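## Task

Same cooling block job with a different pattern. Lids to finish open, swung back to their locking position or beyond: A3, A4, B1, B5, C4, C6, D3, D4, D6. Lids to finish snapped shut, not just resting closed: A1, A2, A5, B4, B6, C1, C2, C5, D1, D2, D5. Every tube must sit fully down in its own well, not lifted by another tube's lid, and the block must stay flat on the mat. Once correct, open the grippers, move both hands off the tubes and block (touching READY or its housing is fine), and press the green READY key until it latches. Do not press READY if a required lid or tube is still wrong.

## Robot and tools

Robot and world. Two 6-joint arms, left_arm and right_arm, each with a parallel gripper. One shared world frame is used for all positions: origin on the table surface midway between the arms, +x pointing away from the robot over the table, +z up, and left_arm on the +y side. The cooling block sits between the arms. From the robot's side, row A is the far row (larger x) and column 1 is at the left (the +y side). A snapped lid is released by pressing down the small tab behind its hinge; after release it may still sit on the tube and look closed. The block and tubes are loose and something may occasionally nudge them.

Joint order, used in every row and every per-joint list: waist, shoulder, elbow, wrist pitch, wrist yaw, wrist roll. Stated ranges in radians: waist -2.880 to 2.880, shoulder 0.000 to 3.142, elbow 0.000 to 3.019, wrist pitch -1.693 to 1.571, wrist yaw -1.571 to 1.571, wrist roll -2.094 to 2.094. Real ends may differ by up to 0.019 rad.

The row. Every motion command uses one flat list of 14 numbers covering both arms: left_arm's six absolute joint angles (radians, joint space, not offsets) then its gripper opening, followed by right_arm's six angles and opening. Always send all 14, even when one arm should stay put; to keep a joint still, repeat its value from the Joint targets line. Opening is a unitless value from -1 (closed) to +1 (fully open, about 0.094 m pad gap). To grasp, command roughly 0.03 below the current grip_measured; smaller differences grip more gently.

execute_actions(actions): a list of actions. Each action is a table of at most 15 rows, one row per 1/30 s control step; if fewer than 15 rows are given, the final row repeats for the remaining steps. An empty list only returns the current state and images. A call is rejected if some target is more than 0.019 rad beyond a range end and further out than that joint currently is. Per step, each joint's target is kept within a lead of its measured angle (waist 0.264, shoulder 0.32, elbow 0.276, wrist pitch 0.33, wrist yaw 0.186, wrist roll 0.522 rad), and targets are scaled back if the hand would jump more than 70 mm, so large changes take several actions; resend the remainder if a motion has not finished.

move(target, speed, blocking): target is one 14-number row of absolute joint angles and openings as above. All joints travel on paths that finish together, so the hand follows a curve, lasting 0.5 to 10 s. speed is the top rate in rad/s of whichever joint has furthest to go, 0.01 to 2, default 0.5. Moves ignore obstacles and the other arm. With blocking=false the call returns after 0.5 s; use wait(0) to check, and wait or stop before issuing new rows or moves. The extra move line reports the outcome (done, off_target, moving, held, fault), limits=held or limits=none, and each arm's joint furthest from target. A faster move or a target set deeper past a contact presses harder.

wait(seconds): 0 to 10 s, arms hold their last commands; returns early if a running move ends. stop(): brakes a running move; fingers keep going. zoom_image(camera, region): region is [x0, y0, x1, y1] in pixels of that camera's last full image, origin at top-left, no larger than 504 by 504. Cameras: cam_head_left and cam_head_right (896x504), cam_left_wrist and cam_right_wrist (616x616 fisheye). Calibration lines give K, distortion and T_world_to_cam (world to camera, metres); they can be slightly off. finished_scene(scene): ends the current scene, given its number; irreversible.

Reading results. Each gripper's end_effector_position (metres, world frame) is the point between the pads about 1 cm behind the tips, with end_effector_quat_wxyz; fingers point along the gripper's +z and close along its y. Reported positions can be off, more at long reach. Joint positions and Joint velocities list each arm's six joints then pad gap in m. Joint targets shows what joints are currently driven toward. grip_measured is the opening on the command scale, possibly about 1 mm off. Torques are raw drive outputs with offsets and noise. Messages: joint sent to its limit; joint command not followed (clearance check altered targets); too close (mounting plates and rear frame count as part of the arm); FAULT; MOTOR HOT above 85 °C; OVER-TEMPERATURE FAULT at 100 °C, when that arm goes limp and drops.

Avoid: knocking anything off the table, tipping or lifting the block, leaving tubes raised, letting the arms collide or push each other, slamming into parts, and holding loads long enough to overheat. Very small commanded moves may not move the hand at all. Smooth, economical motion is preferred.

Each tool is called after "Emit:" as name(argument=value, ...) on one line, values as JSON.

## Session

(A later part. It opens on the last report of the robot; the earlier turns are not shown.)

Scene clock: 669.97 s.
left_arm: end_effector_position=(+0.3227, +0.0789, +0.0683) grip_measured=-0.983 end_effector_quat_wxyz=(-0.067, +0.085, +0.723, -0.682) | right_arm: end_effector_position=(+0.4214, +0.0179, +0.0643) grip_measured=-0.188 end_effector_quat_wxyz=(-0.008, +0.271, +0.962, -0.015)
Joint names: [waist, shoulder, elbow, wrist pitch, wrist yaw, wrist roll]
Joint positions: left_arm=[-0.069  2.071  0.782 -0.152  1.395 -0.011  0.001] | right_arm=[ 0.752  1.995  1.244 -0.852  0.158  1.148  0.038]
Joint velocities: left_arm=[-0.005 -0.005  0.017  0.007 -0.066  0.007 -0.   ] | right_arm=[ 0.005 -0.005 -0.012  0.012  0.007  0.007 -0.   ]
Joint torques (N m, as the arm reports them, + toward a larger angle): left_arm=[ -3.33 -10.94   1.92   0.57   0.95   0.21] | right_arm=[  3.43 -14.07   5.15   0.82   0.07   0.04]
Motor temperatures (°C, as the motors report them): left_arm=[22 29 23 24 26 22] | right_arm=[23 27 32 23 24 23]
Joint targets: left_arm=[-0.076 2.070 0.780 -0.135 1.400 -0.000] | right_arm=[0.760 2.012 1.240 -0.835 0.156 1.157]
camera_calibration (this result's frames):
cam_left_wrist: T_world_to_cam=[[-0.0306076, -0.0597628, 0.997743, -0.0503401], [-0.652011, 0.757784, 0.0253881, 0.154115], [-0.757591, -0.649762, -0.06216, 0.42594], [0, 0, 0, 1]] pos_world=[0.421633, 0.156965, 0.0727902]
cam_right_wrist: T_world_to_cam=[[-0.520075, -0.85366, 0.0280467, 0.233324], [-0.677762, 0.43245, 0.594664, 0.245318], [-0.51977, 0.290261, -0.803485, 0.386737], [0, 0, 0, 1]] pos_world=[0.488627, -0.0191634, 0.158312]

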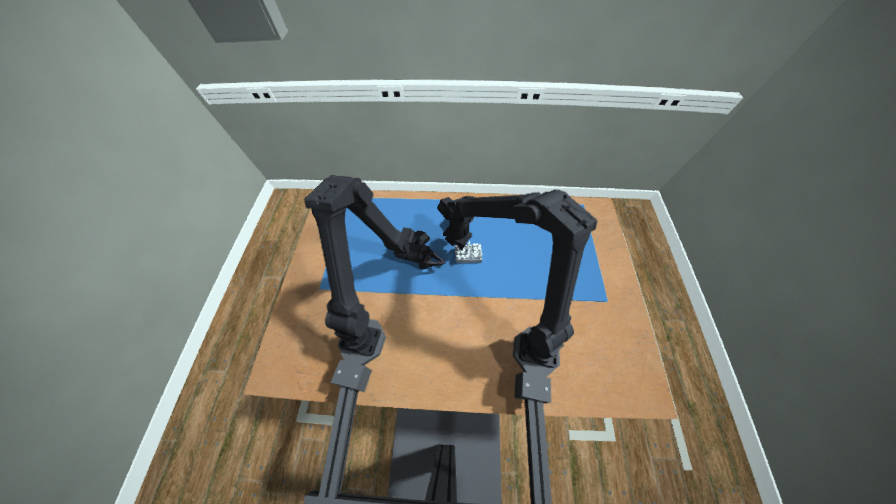

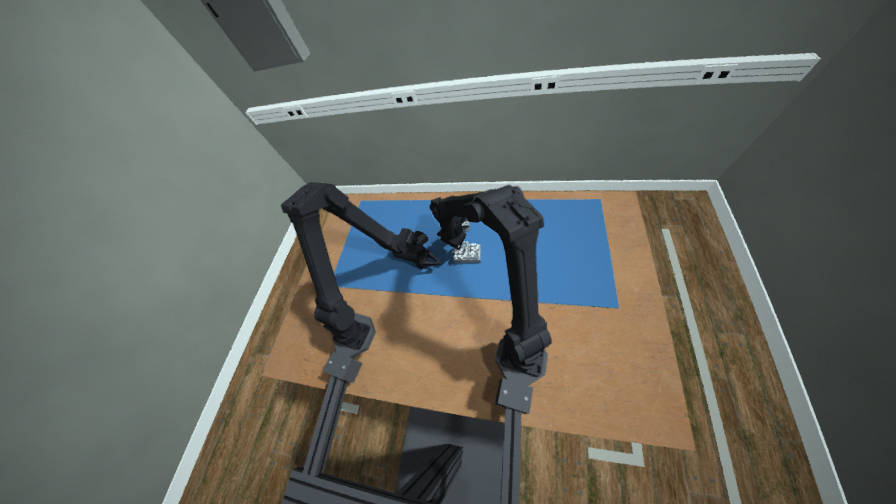

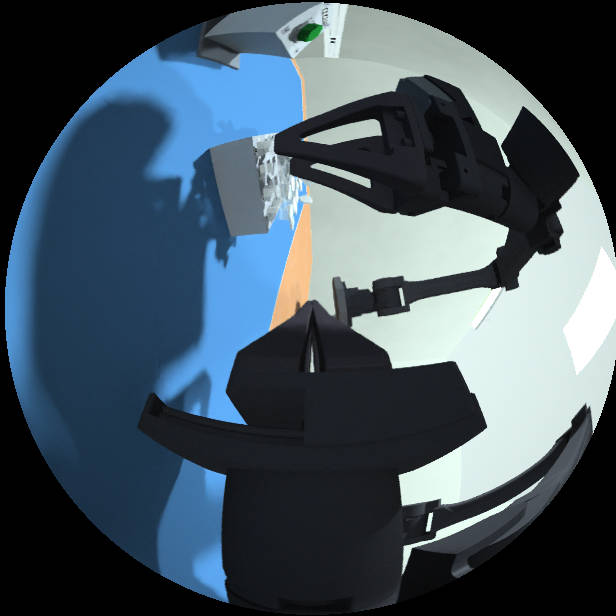

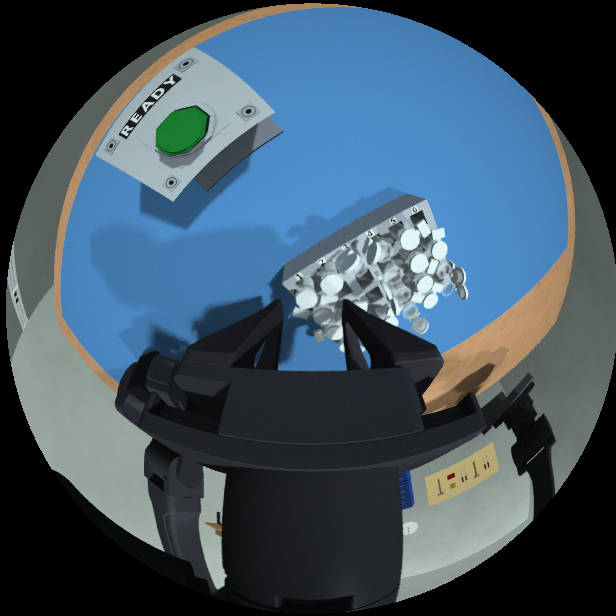

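Emit:
execute_actions(actions=[[[-0.076,2.07,0.78,-0.135,1.4,0,-1,0.760,2.005,1.24,-0.835,0.156,1.157,-0.16],[-0.076,2.07,0.78,-0.135,1.4,0,-1,0.760,2.005,1.24,-0.835,0.156,1.157,-0.148],[-0.076,2.07,0.78,-0.135,1.4,0,-1,0.760,2.015,1.24,-0.835,0.156,1.157,-0.148],[-0.076,2.07,0.78,-0.135,1.4,0,-1,0.760,2.027,1.24,-0.835,0.156,1.157,-0.148],[-0.076,2.07,0.78,-0.135,1.4,0,-1,0.760,2.039,1.24,-0.835,0.156,1.157,-0.148],[-0.076,2.07,0.78,-0.135,1.4,0,-1,0.760,2.051,1.24,-0.835,0.156,1.157,-0.148],[-0.076,2.07,0.78,-0.135,1.4,0,-1,0.760,2.062,1.24,-0.835,0.156,1.157,-0.148],[-0.076,2.07,0.78,-0.135,1.4,0,-1,0.760,2.072,1.24,-0.835,0.156,1.157,-0.148],[-0.076,2.07,0.78,-0.135,1.4,0,-1,0.760,2.075,1.24,-0.835,0.156,1.157,-0.148],[-0.076,2.07,0.78,-0.135,1.4,0,-1,0.760,2.075,1.24,-0.835,0.156,1.157,-0.155],[-0.076,2.07,0.78,-0.135,1.4,0,-1,0.760,2.040,1.24,-0.835,0.156,1.157,-0.17],[-0.076,2.07,0.78,-0.135,1.4,0,-1,0.760,2.012,1.24,-0.835,0.156,1.157,-0.17]]])

Emit:
zoom_image(camera="cam_right_wrist", region=[270, 260, 390, 350])

Emit:
zoom_image(camera="cam_left_wrist", region=[240, 120, 350, 240])

Scene clock: 678.50 s.
left_arm: end_effector_position=(+0.3227, +0.0789, +0.0683) grip_measured=-0.983 end_effector_quat_wxyz=(-0.067, +0.085, +0.723, -0.682) | right_arm: end_effector_position=(+0.4216, +0.0179, +0.0643) grip_measured=-0.168 end_effector_quat_wxyz=(-0.008, +0.271, +0.962, -0.015)
Joint names: [waist, shoulder, elbow, wrist pitch, wrist yaw, wrist roll]
Joint positions: left_arm=[-0.069  2.071  0.782 -0.152  1.395 -0.011  0.001] | right_arm=[ 0.752  1.995  1.244 -0.852  0.159  1.149  0.039]
Joint velocities: left_arm=[-0.005 -0.005 -0.007 -0.017  0.066 -0.037  0.   ] | right_arm=[ 0.005 -0.015  0.012  0.007  0.022 -0.007 -0.   ]
Joint torques (N m, as the arm reports them, + toward a larger angle): left_arm=[ -3.75 -10.94   1.96   0.49   0.96   0.22] | right_arm=[  4.14 -15.75   5.16   0.71   0.05   0.05]
Motor temperatures (°C, as the motors report them): left_arm=[22 29 23 24 26 22] | right_arm=[23 27 32 23 24 23]
Joint targets: left_arm=[-0.076 2.070 0.780 -0.135 1.400 0.000] | right_arm=[0.760 2.012 1.240 -0.835 0.156 1.157]
camera_calibration (this result's frames):
cam_left_wrist: T_world_to_cam=[[-0.0306076, -0.0597628, 0.997743, -0.0503401], [-0.652011, 0.757784, 0.0253881, 0.154115], [-0.757591, -0.649762, -0.06216, 0.42594], [0, 0, 0, 1]] pos_world=[0.421633, 0.156965, 0.0727902]
cam_right_wrist: T_world_to_cam=[[-0.520506, -0.853409, 0.0276776, 0.23364], [-0.678191, 0.432898, 0.593849, 0.245702], [-0.518777, 0.290331, -0.804101, 0.386472], [0, 0, 0, 1]] pos_world=[0.488737, -0.0191781, 0.158386]

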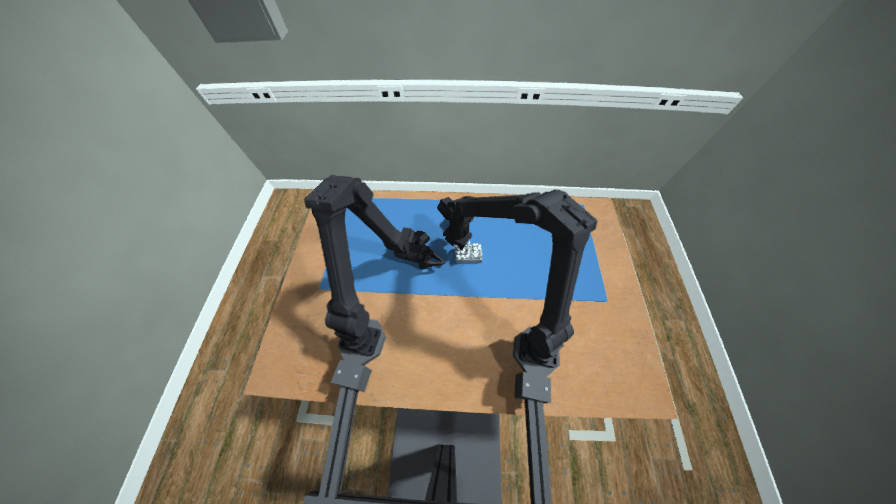

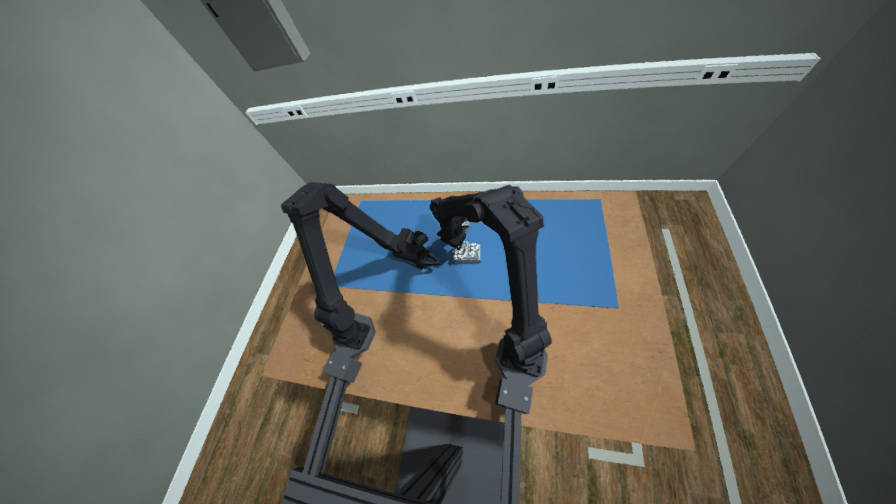

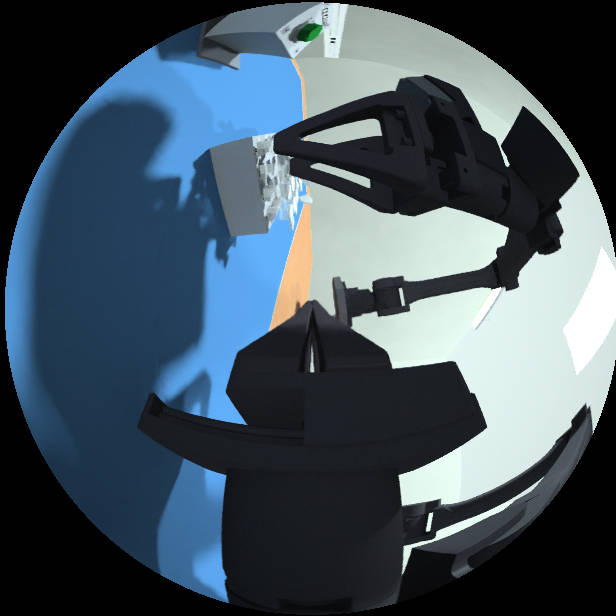

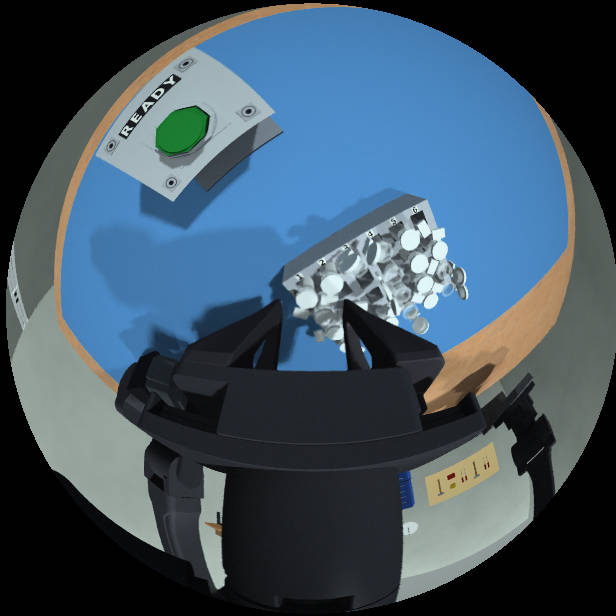

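Region (270, 260, 390, 350) of cam_right_wrist's 616x616 image, scaled by 4.200, with more detail than that image has; it fills the top 378 rows of this view, and the rest is white.

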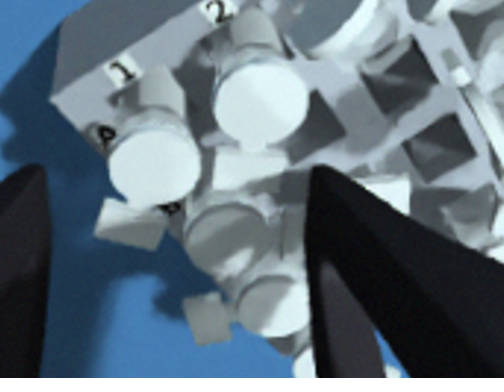

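Region (240, 120, 350, 240) of cam_left_wrist's 616x616 image, scaled by 4.200, with more detail than that image has; it fills the left 462 columns of this view, and the rest is white.

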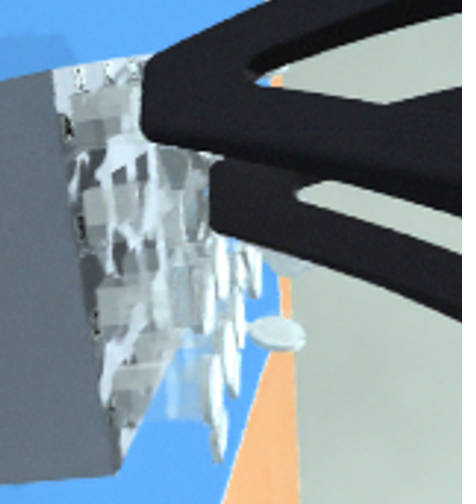

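Emit:
execute_actions(actions=[[[-0.076,2.07,0.78,-0.135,1.4,0,-1,0.760,1.985,1.24,-0.835,0.158,1.157,-0.168],[-0.076,2.07,0.78,-0.135,1.4,0,-1,0.760,1.980,1.24,-0.835,0.158,1.157,-0.168],[-0.076,2.07,0.78,-0.135,1.4,0,-1,0.760,1.980,1.24,-0.835,0.158,1.157,-0.150],[-0.076,2.07,0.78,-0.135,1.4,0,-1,0.760,1.985,1.24,-0.835,0.158,1.157,-0.128],[-0.076,2.07,0.78,-0.135,1.4,0,-1,0.760,2.005,1.24,-0.835,0.158,1.157,-0.128],[-0.076,2.07,0.78,-0.135,1.4,0,-1,0.760,2.020,1.24,-0.835,0.158,1.157,-0.128],[-0.076,2.07,0.78,-0.135,1.4,0,-1,0.760,2.037,1.24,-0.835,0.158,1.157,-0.128],[-0.076,2.07,0.78,-0.135,1.4,0,-1,0.760,2.054,1.24,-0.835,0.158,1.157,-0.128],[-0.076,2.07,0.78,-0.135,1.4,0,-1,0.760,2.070,1.24,-0.835,0.158,1.157,-0.128],[-0.076,2.07,0.78,-0.135,1.4,0,-1,0.760,2.084,1.24,-0.835,0.158,1.157,-0.128],[-0.076,2.07,0.78,-0.135,1.4,0,-1,0.760,2.095,1.24,-0.835,0.158,1.157,-0.128],[-0.076,2.07,0.78,-0.135,1.4,0,-1,0.760,2.095,1.24,-0.835,0.158,1.157,-0.128],[-0.076,2.07,0.78,-0.135,1.4,0,-1,0.760,2.040,1.24,-0.835,0.158,1.157,-0.128],[-0.076,2.07,0.78,-0.135,1.4,0,-1,0.760,2.010,1.24,-0.835,0.158,1.157,-0.128]]])

Emit:
zoom_image(camera="cam_right_wrist", region=[270, 260, 390, 350])

Emit:
zoom_image(camera="cam_left_wrist", region=[240, 120, 350, 240])

Scene clock: 692.73 s.
left_arm: end_effector_position=(+0.3227, +0.0789, +0.0683) grip_measured=-0.983 end_effector_quat_wxyz=(-0.067, +0.085, +0.723, -0.682) | right_arm: end_effector_position=(+0.4177, +0.0207, +0.0493) grip_measured=-0.130 end_effector_quat_wxyz=(-0.013, +0.268, +0.963, -0.022)
Joint names: [waist, shoulder, elbow, wrist pitch, wrist yaw, wrist roll]
Joint positions: left_arm=[-0.069  2.071  0.782 -0.152  1.395 -0.011  0.001] | right_arm=[ 0.757  2.029  1.249 -0.841  0.16   1.15   0.041]
Joint velocities: left_arm=[-0.005 -0.005  0.007  0.017 -0.022  0.007  0.001] | right_arm=[ 0.005 -0.054 -0.085  0.022 -0.007 -0.051 -0.001]
Joint torques (N m, as the arm reports them, + toward a larger angle): left_arm=[ -3.42 -10.95   1.87   0.54   0.95   0.23] | right_arm=[  2.47 -17.56   5.02   0.29   0.08   0.1 ]
Motor temperatures (°C, as the motors report them): left_arm=[22 29 23 24 26 22] | right_arm=[23 26 32 23 24 23]
Joint targets: left_arm=[-0.076 2.070 0.780 -0.135 1.400 -0.000] | right_arm=[0.760 2.010 1.240 -0.835 0.158 1.157]
camera_calibration (this result's frames):
cam_left_wrist: T_world_to_cam=[[-0.0306076, -0.0597628, 0.997743, -0.0503401], [-0.652011, 0.757784, 0.0253881, 0.154115], [-0.757591, -0.649762, -0.06216, 0.42594], [0, 0, 0, 1]] pos_world=[0.421633, 0.156965, 0.0727902]
cam_right_wrist: T_world_to_cam=[[-0.514664, -0.856254, 0.0441561, 0.231281], [-0.672396, 0.435036, 0.598855, 0.248023], [-0.531982, 0.278519, -0.799639, 0.377172], [0, 0, 0, 1]] pos_world=[0.486451, -0.0149132, 0.142859]

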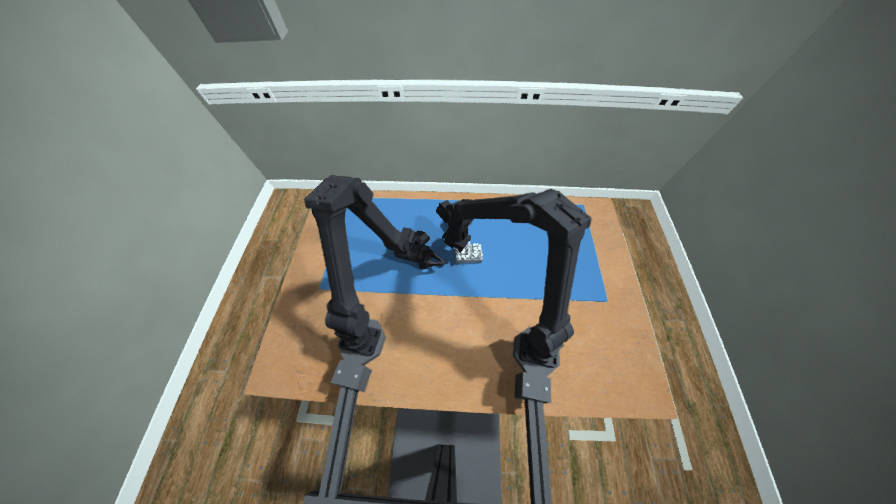

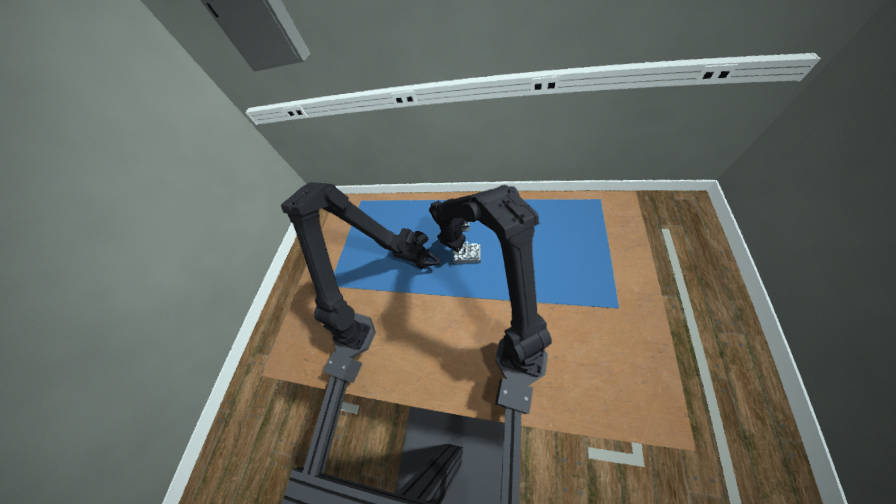

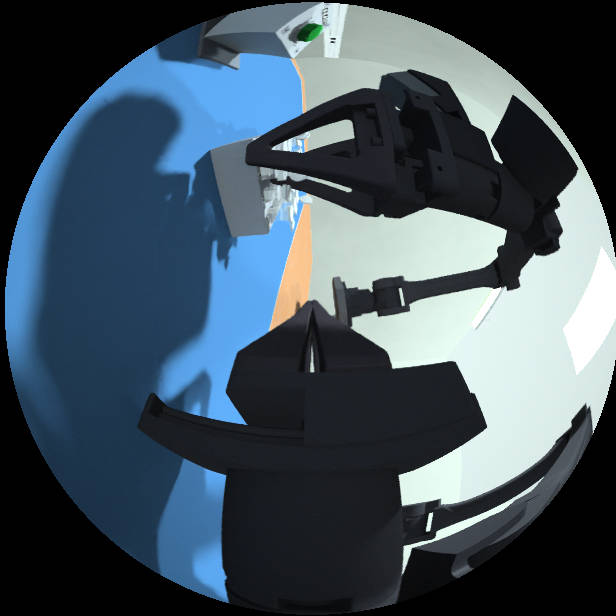

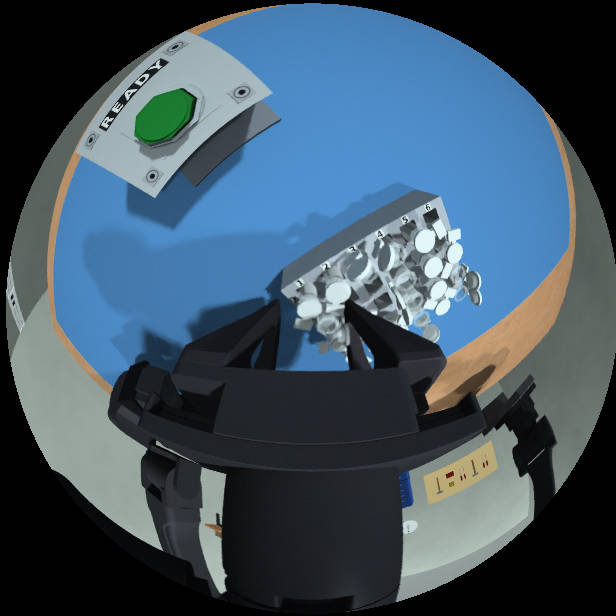

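Region (270, 260, 390, 350) of cam_right_wrist's 616x616 image, scaled by 4.200, with more detail than that image has; it fills the top 378 rows of this view, and the rest is white.

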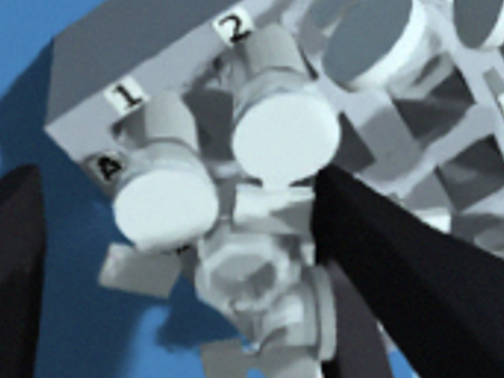

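Region (240, 120, 350, 240) of cam_left_wrist's 616x616 image, scaled by 4.200, with more detail than that image has; it fills the left 462 columns of this view, and the rest is white.

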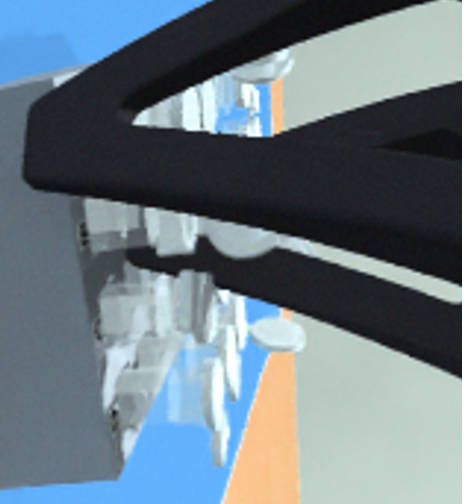

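Emit:
execute_actions(actions=[])

Scene clock: 715.27 s.
left_arm: end_effector_position=(+0.3227, +0.0789, +0.0683) grip_measured=-0.983 end_effector_quat_wxyz=(-0.067, +0.085, +0.723, -0.682) | right_arm: end_effector_position=(+0.4185, +0.0206, +0.0528) grip_measured=-0.130 end_effector_quat_wxyz=(-0.011, +0.269, +0.963, -0.020)
Joint names: [waist, shoulder, elbow, wrist pitch, wrist yaw, wrist roll]
Joint positions: left_arm=[-0.069  2.071  0.782 -0.152  1.395 -0.011  0.001] | right_arm=[ 0.757  2.02   1.247 -0.841  0.16   1.15   0.041]
Joint velocities: left_arm=[ 0.005 -0.005 -0.012  0.012  0.007  0.007 -0.002] | right_arm=[-0.015 -0.015  0.002 -0.002 -0.022 -0.022  0.   ]
Joint torques (N m, as the arm reports them, + toward a larger angle): left_arm=[ -3.32 -11.1    2.01   0.53   0.98   0.21] | right_arm=[  3.05 -18.12   4.84   0.3    0.09   0.03]
Motor temperatures (°C, as the motors report them): left_arm=[22 29 23 24 26 22] | right_arm=[23 27 31 23 24 23]
Joint targets: left_arm=[-0.076 2.070 0.780 -0.135 1.400 -0.000] | right_arm=[0.760 2.010 1.240 -0.835 0.158 1.157]
camera_calibration (this result's frames):
cam_left_wrist: T_world_to_cam=[[-0.0306076, -0.0597628, 0.997743, -0.0503401], [-0.652011, 0.757784, 0.0253881, 0.154115], [-0.757591, -0.649762, -0.06216, 0.42594], [0, 0, 0, 1]] pos_world=[0.421633, 0.156965, 0.0727902]
cam_right_wrist: T_world_to_cam=[[-0.515659, -0.85592, 0.0386771, 0.232079], [-0.674976, 0.433623, 0.596975, 0.247712], [-0.527734, 0.28173, -0.801327, 0.378609], [0, 0, 0, 1]] pos_world=[0.486678, -0.0154374, 0.146536]

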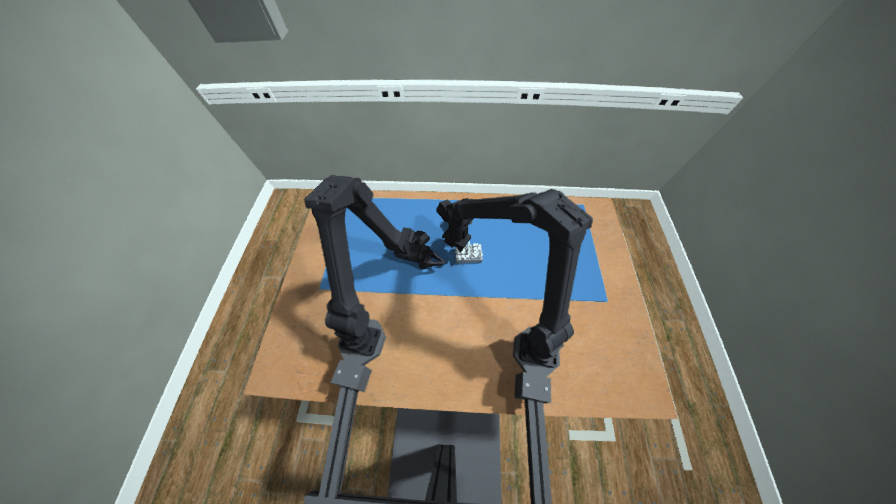

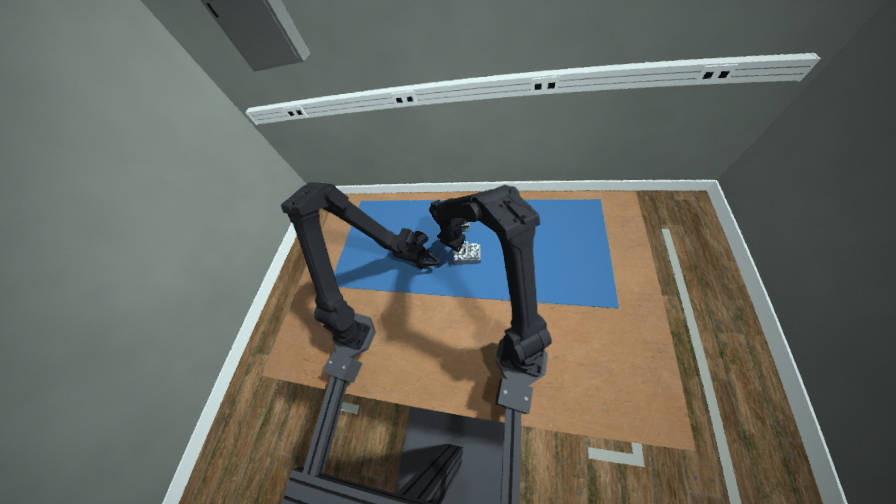

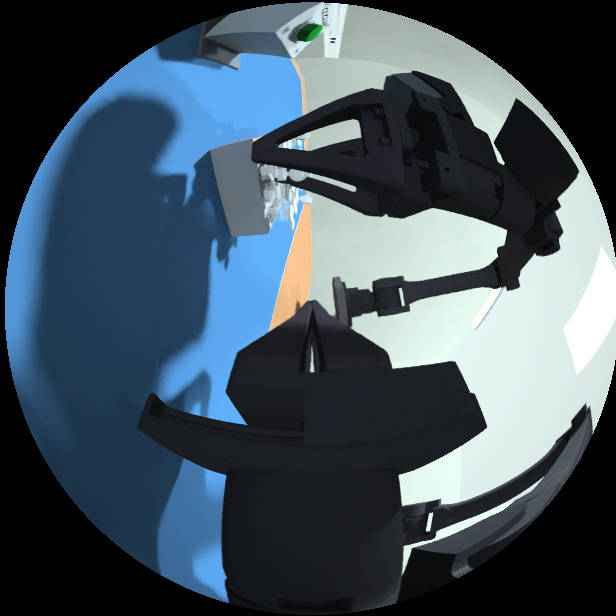

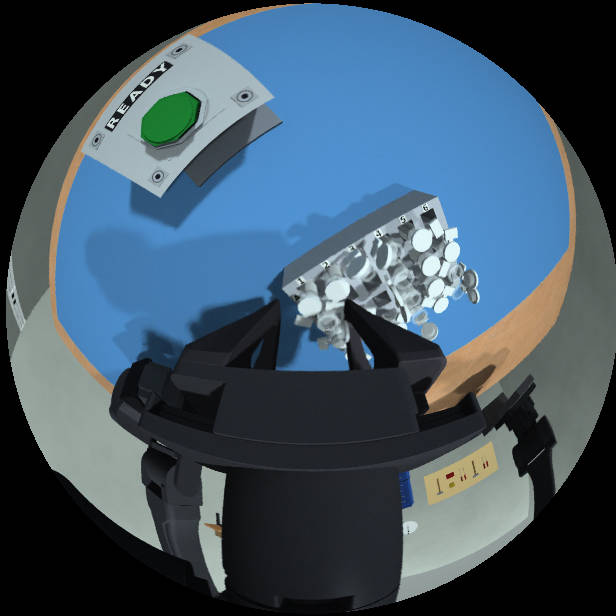

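Emit:
execute_actions(actions=[[[-0.076,2.07,0.78,-0.135,1.4,0,-1,0.760,2.007,1.240,-0.858,0.158,1.157,-0.128],[-0.076,2.07,0.78,-0.135,1.4,0,-1,0.760,2.004,1.240,-0.861,0.158,1.157,-0.128],[-0.076,2.07,0.78,-0.135,1.4,0,-1,0.760,2.001,1.240,-0.864,0.158,1.157,-0.128],[-0.076,2.07,0.78,-0.135,1.4,0,-1,0.760,1.998,1.240,-0.866,0.158,1.157,-0.128],[-0.076,2.07,0.78,-0.135,1.4,0,-1,0.760,1.995,1.240,-0.869,0.158,1.157,-0.128],[-0.076,2.07,0.78,-0.135,1.4,0,-1,0.760,1.992,1.240,-0.871,0.158,1.157,-0.128],[-0.076,2.07,0.78,-0.135,1.4,0,-1,0.760,1.989,1.240,-0.874,0.158,1.157,-0.128],[-0.076,2.07,0.78,-0.135,1.4,0,-1,0.760,1.986,1.240,-0.876,0.158,1.157,-0.128],[-0.076,2.07,0.78,-0.135,1.4,0,-1,0.760,1.983,1.240,-0.879,0.158,1.157,-0.128],[-0.076,2.07,0.78,-0.135,1.4,0,-1,0.760,1.980,1.240,-0.881,0.158,1.157,-0.128],[-0.076,2.07,0.78,-0.135,1.4,0,-1,0.760,1.977,1.240,-0.884,0.158,1.157,-0.128],[-0.076,2.07,0.78,-0.135,1.4,0,-1,0.760,1.974,1.240,-0.886,0.158,1.157,-0.128],[-0.076,2.07,0.78,-0.135,1.4,0,-1,0.760,1.971,1.240,-0.889,0.158,1.157,-0.128],[-0.076,2.07,0.78,-0.135,1.4,0,-1,0.760,1.968,1.240,-0.891,0.158,1.157,-0.128]],[[-0.076,2.07,0.78,-0.135,1.4,0,-1,0.760,1.968,1.240,-0.891,0.158,1.157,-0.128]]])

Emit:
zoom_image(camera="cam_right_wrist", region=[260, 250, 420, 370])

Emit:
zoom_image(camera="cam_left_wrist", region=[240, 120, 350, 240])

Scene clock: 728.43 s.
left_arm: end_effector_position=(+0.3227, +0.0789, +0.0683) grip_measured=-0.983 end_effector_quat_wxyz=(-0.067, +0.085, +0.723, -0.682) | right_arm: end_effector_position=(+0.4208, +0.0180, +0.0756) grip_measured=-0.130 end_effector_quat_wxyz=(-0.007, +0.270, +0.963, -0.015)
Joint names: [waist, shoulder, elbow, wrist pitch, wrist yaw, wrist roll]
Joint positions: left_arm=[-0.069  2.071  0.782 -0.152  1.395 -0.011  0.001] | right_arm=[ 0.757  1.974  1.247 -0.875  0.16   1.15   0.041]
Joint velocities: left_arm=[-0.005 -0.005 -0.012  0.002  0.022  0.022 -0.001] | right_arm=[-0.005  0.024  0.007 -0.017  0.007 -0.051 -0.001]
Joint torques (N m, as the arm reports them, + toward a larger angle): left_arm=[ -3.31 -10.8    2.02   0.61   0.95   0.22] | right_arm=[  3.24 -16.8    5.12  -0.63   0.09   0.05]
Motor temperatures (°C, as the motors report them): left_arm=[22 29 23 24 26 22] | right_arm=[23 27 31 23 24 23]
Joint targets: left_arm=[-0.076 2.070 0.780 -0.135 1.400 0.000] | right_arm=[0.760 1.968 1.240 -0.891 0.158 1.157]
camera_calibration (this result's frames):
cam_left_wrist: T_world_to_cam=[[-0.0306076, -0.0597628, 0.997743, -0.0503401], [-0.652011, 0.757784, 0.0253881, 0.154115], [-0.757591, -0.649762, -0.06216, 0.42594], [0, 0, 0, 1]] pos_world=[0.421633, 0.156965, 0.0727902]
cam_right_wrist: T_world_to_cam=[[-0.517624, -0.85517, 0.0273651, 0.231868], [-0.680271, 0.430737, 0.593041, 0.239411], [-0.518938, 0.288357, -0.804707, 0.395285], [0, 0, 0, 1]] pos_world=[0.488013, -0.0188196, 0.169763]

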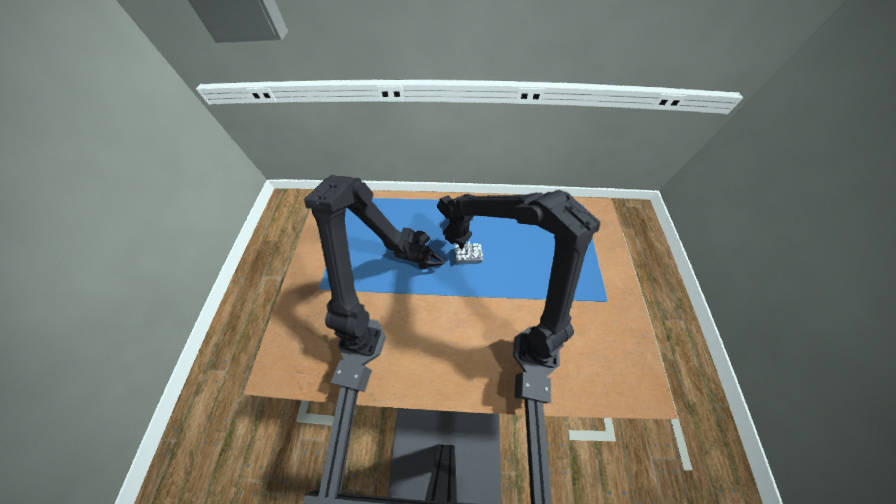

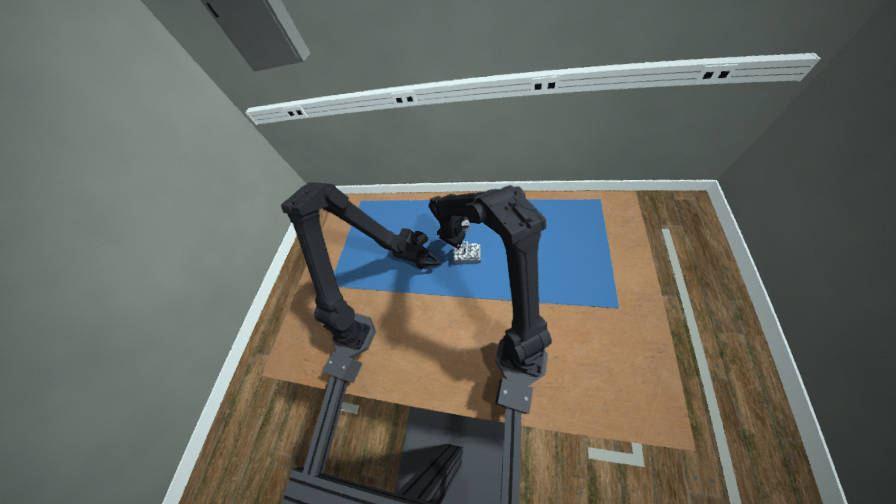

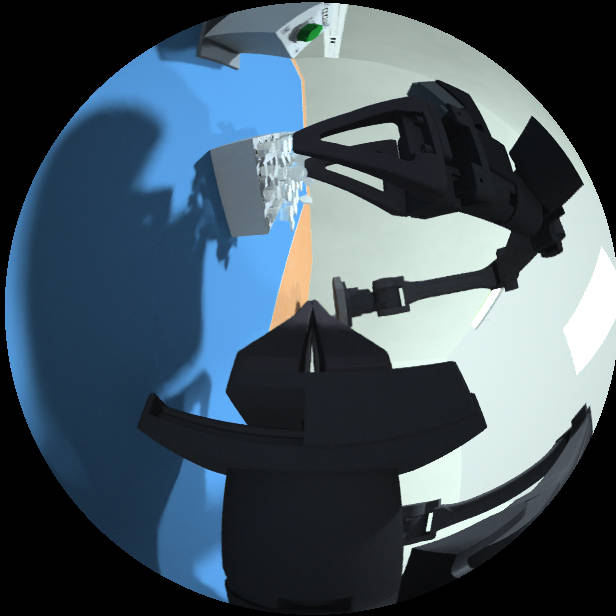

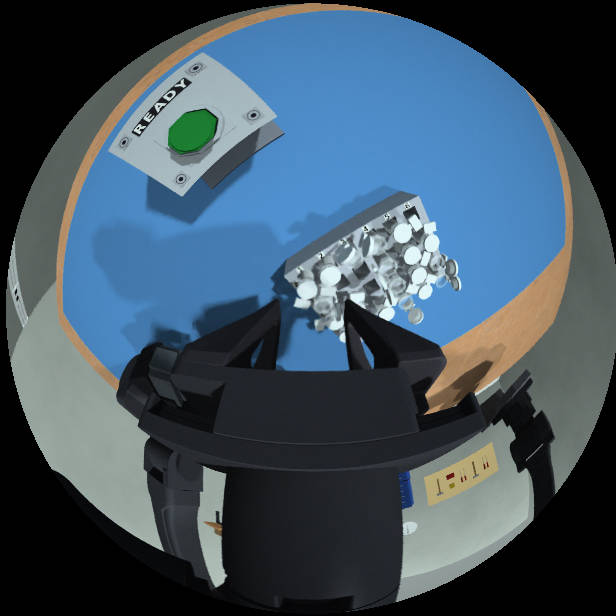

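Region (260, 250, 420, 370) of cam_right_wrist's 616x616 image, scaled by 3.150, with more detail than that image has; it fills the top 378 rows of this view, and the rest is white.

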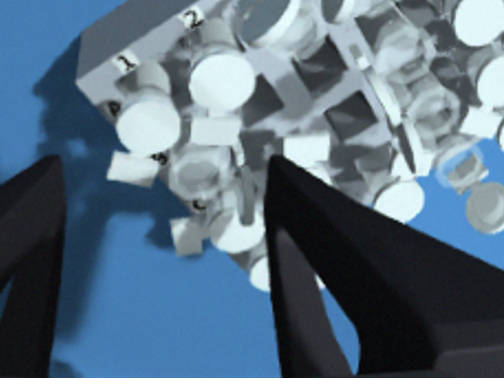

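Region (240, 120, 350, 240) of cam_left_wrist's 616x616 image, scaled by 4.200, with more detail than that image has; it fills the left 462 columns of this view, and the rest is white.

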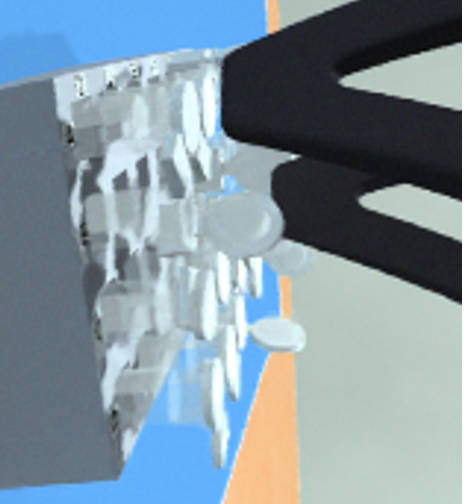

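Emit:
execute_actions(actions=[[[-0.076,2.07,0.78,-0.135,1.4,0,-1,0.760,1.985,1.240,-0.895,0.162,1.157,-0.128],[-0.076,2.07,0.78,-0.135,1.4,0,-1,0.760,1.987,1.240,-0.899,0.164,1.157,-0.128],[-0.076,2.07,0.78,-0.135,1.4,0,-1,0.760,1.989,1.240,-0.903,0.166,1.157,-0.16],[-0.076,2.07,0.78,-0.135,1.4,0,-1,0.760,1.991,1.240,-0.907,0.168,1.157,-0.20],[-0.076,2.07,0.78,-0.135,1.4,0,-1,0.760,1.993,1.240,-0.911,0.170,1.157,-0.24],[-0.076,2.07,0.78,-0.135,1.4,0,-1,0.760,1.995,1.240,-0.915,0.172,1.157,-0.28],[-0.076,2.07,0.78,-0.135,1.4,0,-1,0.760,1.996,1.240,-0.919,0.174,1.157,-0.32],[-0.076,2.07,0.78,-0.135,1.4,0,-1,0.760,1.996,1.240,-0.923,0.176,1.157,-0.36],[-0.076,2.07,0.78,-0.135,1.4,0,-1,0.760,1.996,1.240,-0.927,0.178,1.157,-0.40],[-0.076,2.07,0.78,-0.135,1.4,0,-1,0.760,1.996,1.240,-0.931,0.180,1.157,-0.44],[-0.076,2.07,0.78,-0.135,1.4,0,-1,0.760,1.996,1.240,-0.935,0.182,1.157,-0.48],[-0.076,2.07,0.78,-0.135,1.4,0,-1,0.760,1.996,1.240,-0.939,0.183,1.157,-0.52],[-0.076,2.07,0.78,-0.135,1.4,0,-1,0.760,1.996,1.240,-0.943,0.183,1.157,-0.56],[-0.076,2.07,0.78,-0.135,1.4,0,-1,0.760,1.996,1.240,-0.947,0.183,1.157,-0.60],[-0.076,2.07,0.78,-0.135,1.4,0,-1,0.760,1.996,1.240,-0.951,0.183,1.157,-0.63]],[[-0.076,2.07,0.78,-0.135,1.4,0,-1,0.760,1.996,1.240,-0.951,0.183,1.157,-0.66]]])

Emit:
zoom_image(camera="cam_right_wrist", region=[250, 250, 390, 350])

Emit:
zoom_image(camera="cam_left_wrist", region=[240, 120, 350, 240])

Scene clock: 752.30 s.
left_arm: end_effector_position=(+0.3227, +0.0789, +0.0683) grip_measured=-0.983 end_effector_quat_wxyz=(-0.067, +0.085, +0.723, -0.682) | right_arm: end_effector_position=(+0.4096, +0.0065, +0.0735) grip_measured=-0.658 end_effector_quat_wxyz=(-0.021, +0.264, +0.963, -0.047)
Joint names: [waist, shoulder, elbow, wrist pitch, wrist yaw, wrist roll]
Joint positions: left_arm=[-0.069  2.071  0.782 -0.152  1.395 -0.011  0.001] | right_arm=[ 0.757  1.98   1.247 -0.935  0.18   1.15   0.016]
Joint velocities: left_arm=[-0.005 -0.005 -0.007  0.002  0.022 -0.037 -0.   ] | right_arm=[ 0.005 -0.005  0.007 -0.012  0.007 -0.007 -0.001]
Joint torques (N m, as the arm reports them, + toward a larger angle): left_arm=[ -3.38 -10.81   2.     0.57   0.96   0.23] | right_arm=[  3.31 -14.59   4.87  -0.57   0.35   0.02]
Motor temperatures (°C, as the motors report them): left_arm=[22 29 23 24 26 22] | right_arm=[23 27 31 23 24 23]
Joint targets: left_arm=[-0.076 2.070 0.780 -0.135 1.400 0.000] | right_arm=[0.760 1.996 1.240 -0.951 0.183 1.157]
camera_calibration (this result's frames):
cam_left_wrist: T_world_to_cam=[[-0.0306076, -0.0597628, 0.997743, -0.0503401], [-0.652011, 0.757784, 0.0253881, 0.154115], [-0.757591, -0.649762, -0.06216, 0.42594], [0, 0, 0, 1]] pos_world=[0.421633, 0.156965, 0.0727902]
cam_right_wrist: T_world_to_cam=[[-0.505216, -0.857704, 0.0954003, 0.206225], [-0.659723, 0.455116, 0.598026, 0.228986], [-0.556347, 0.239194, -0.795779, 0.40611], [0, 0, 0, 1]] pos_world=[0.481194, -0.0244743, 0.16656]

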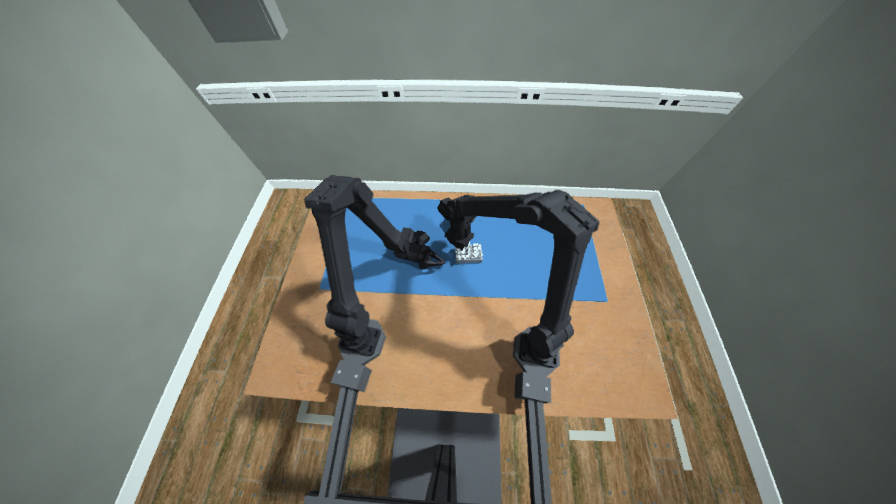

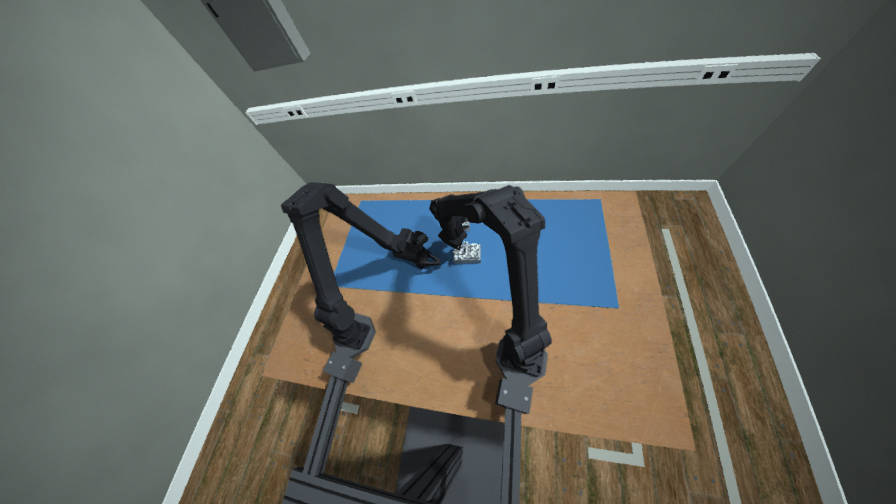

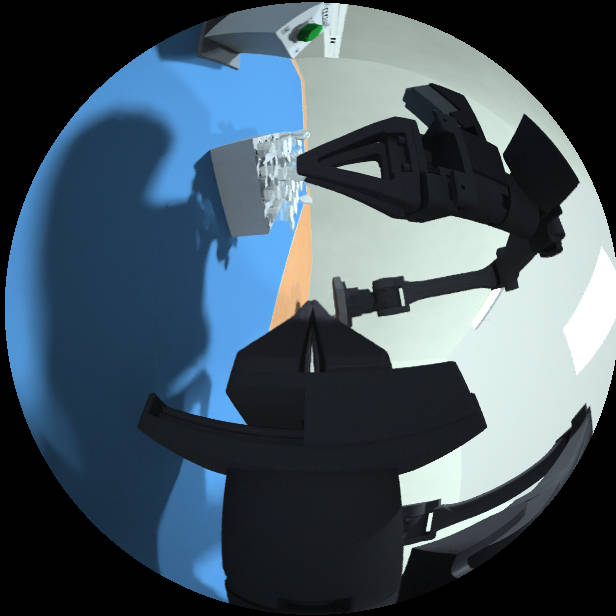

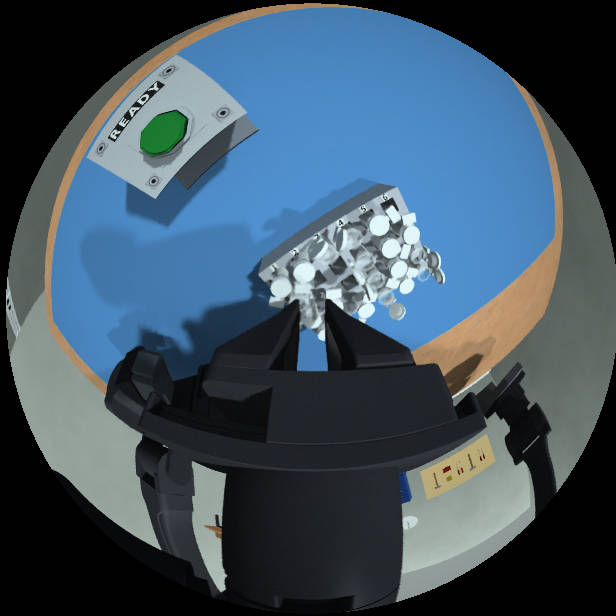

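Region (250, 250, 390, 350) of cam_right_wrist's 616x616 image, scaled by 3.600, with more detail than that image has; it fills the top 360 rows of this view, and the rest is white.

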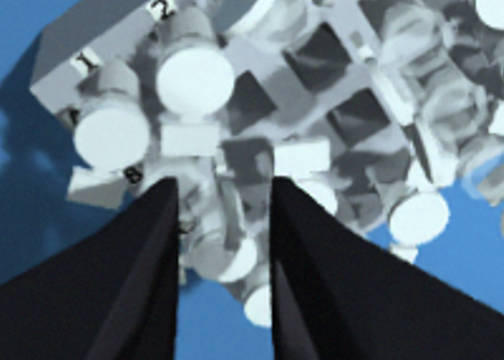

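Region (240, 120, 350, 240) of cam_left_wrist's 616x616 image, scaled by 4.200, with more detail than that image has; it fills the left 462 columns of this view, and the rest is white.

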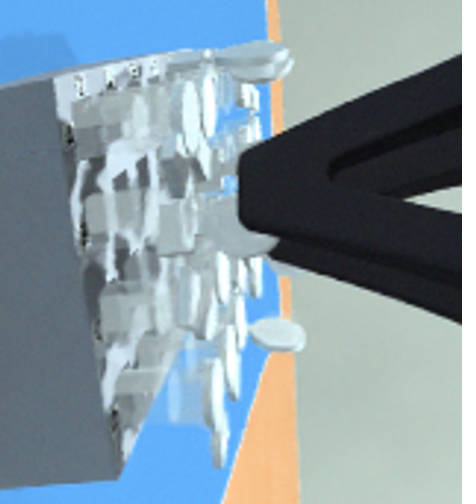

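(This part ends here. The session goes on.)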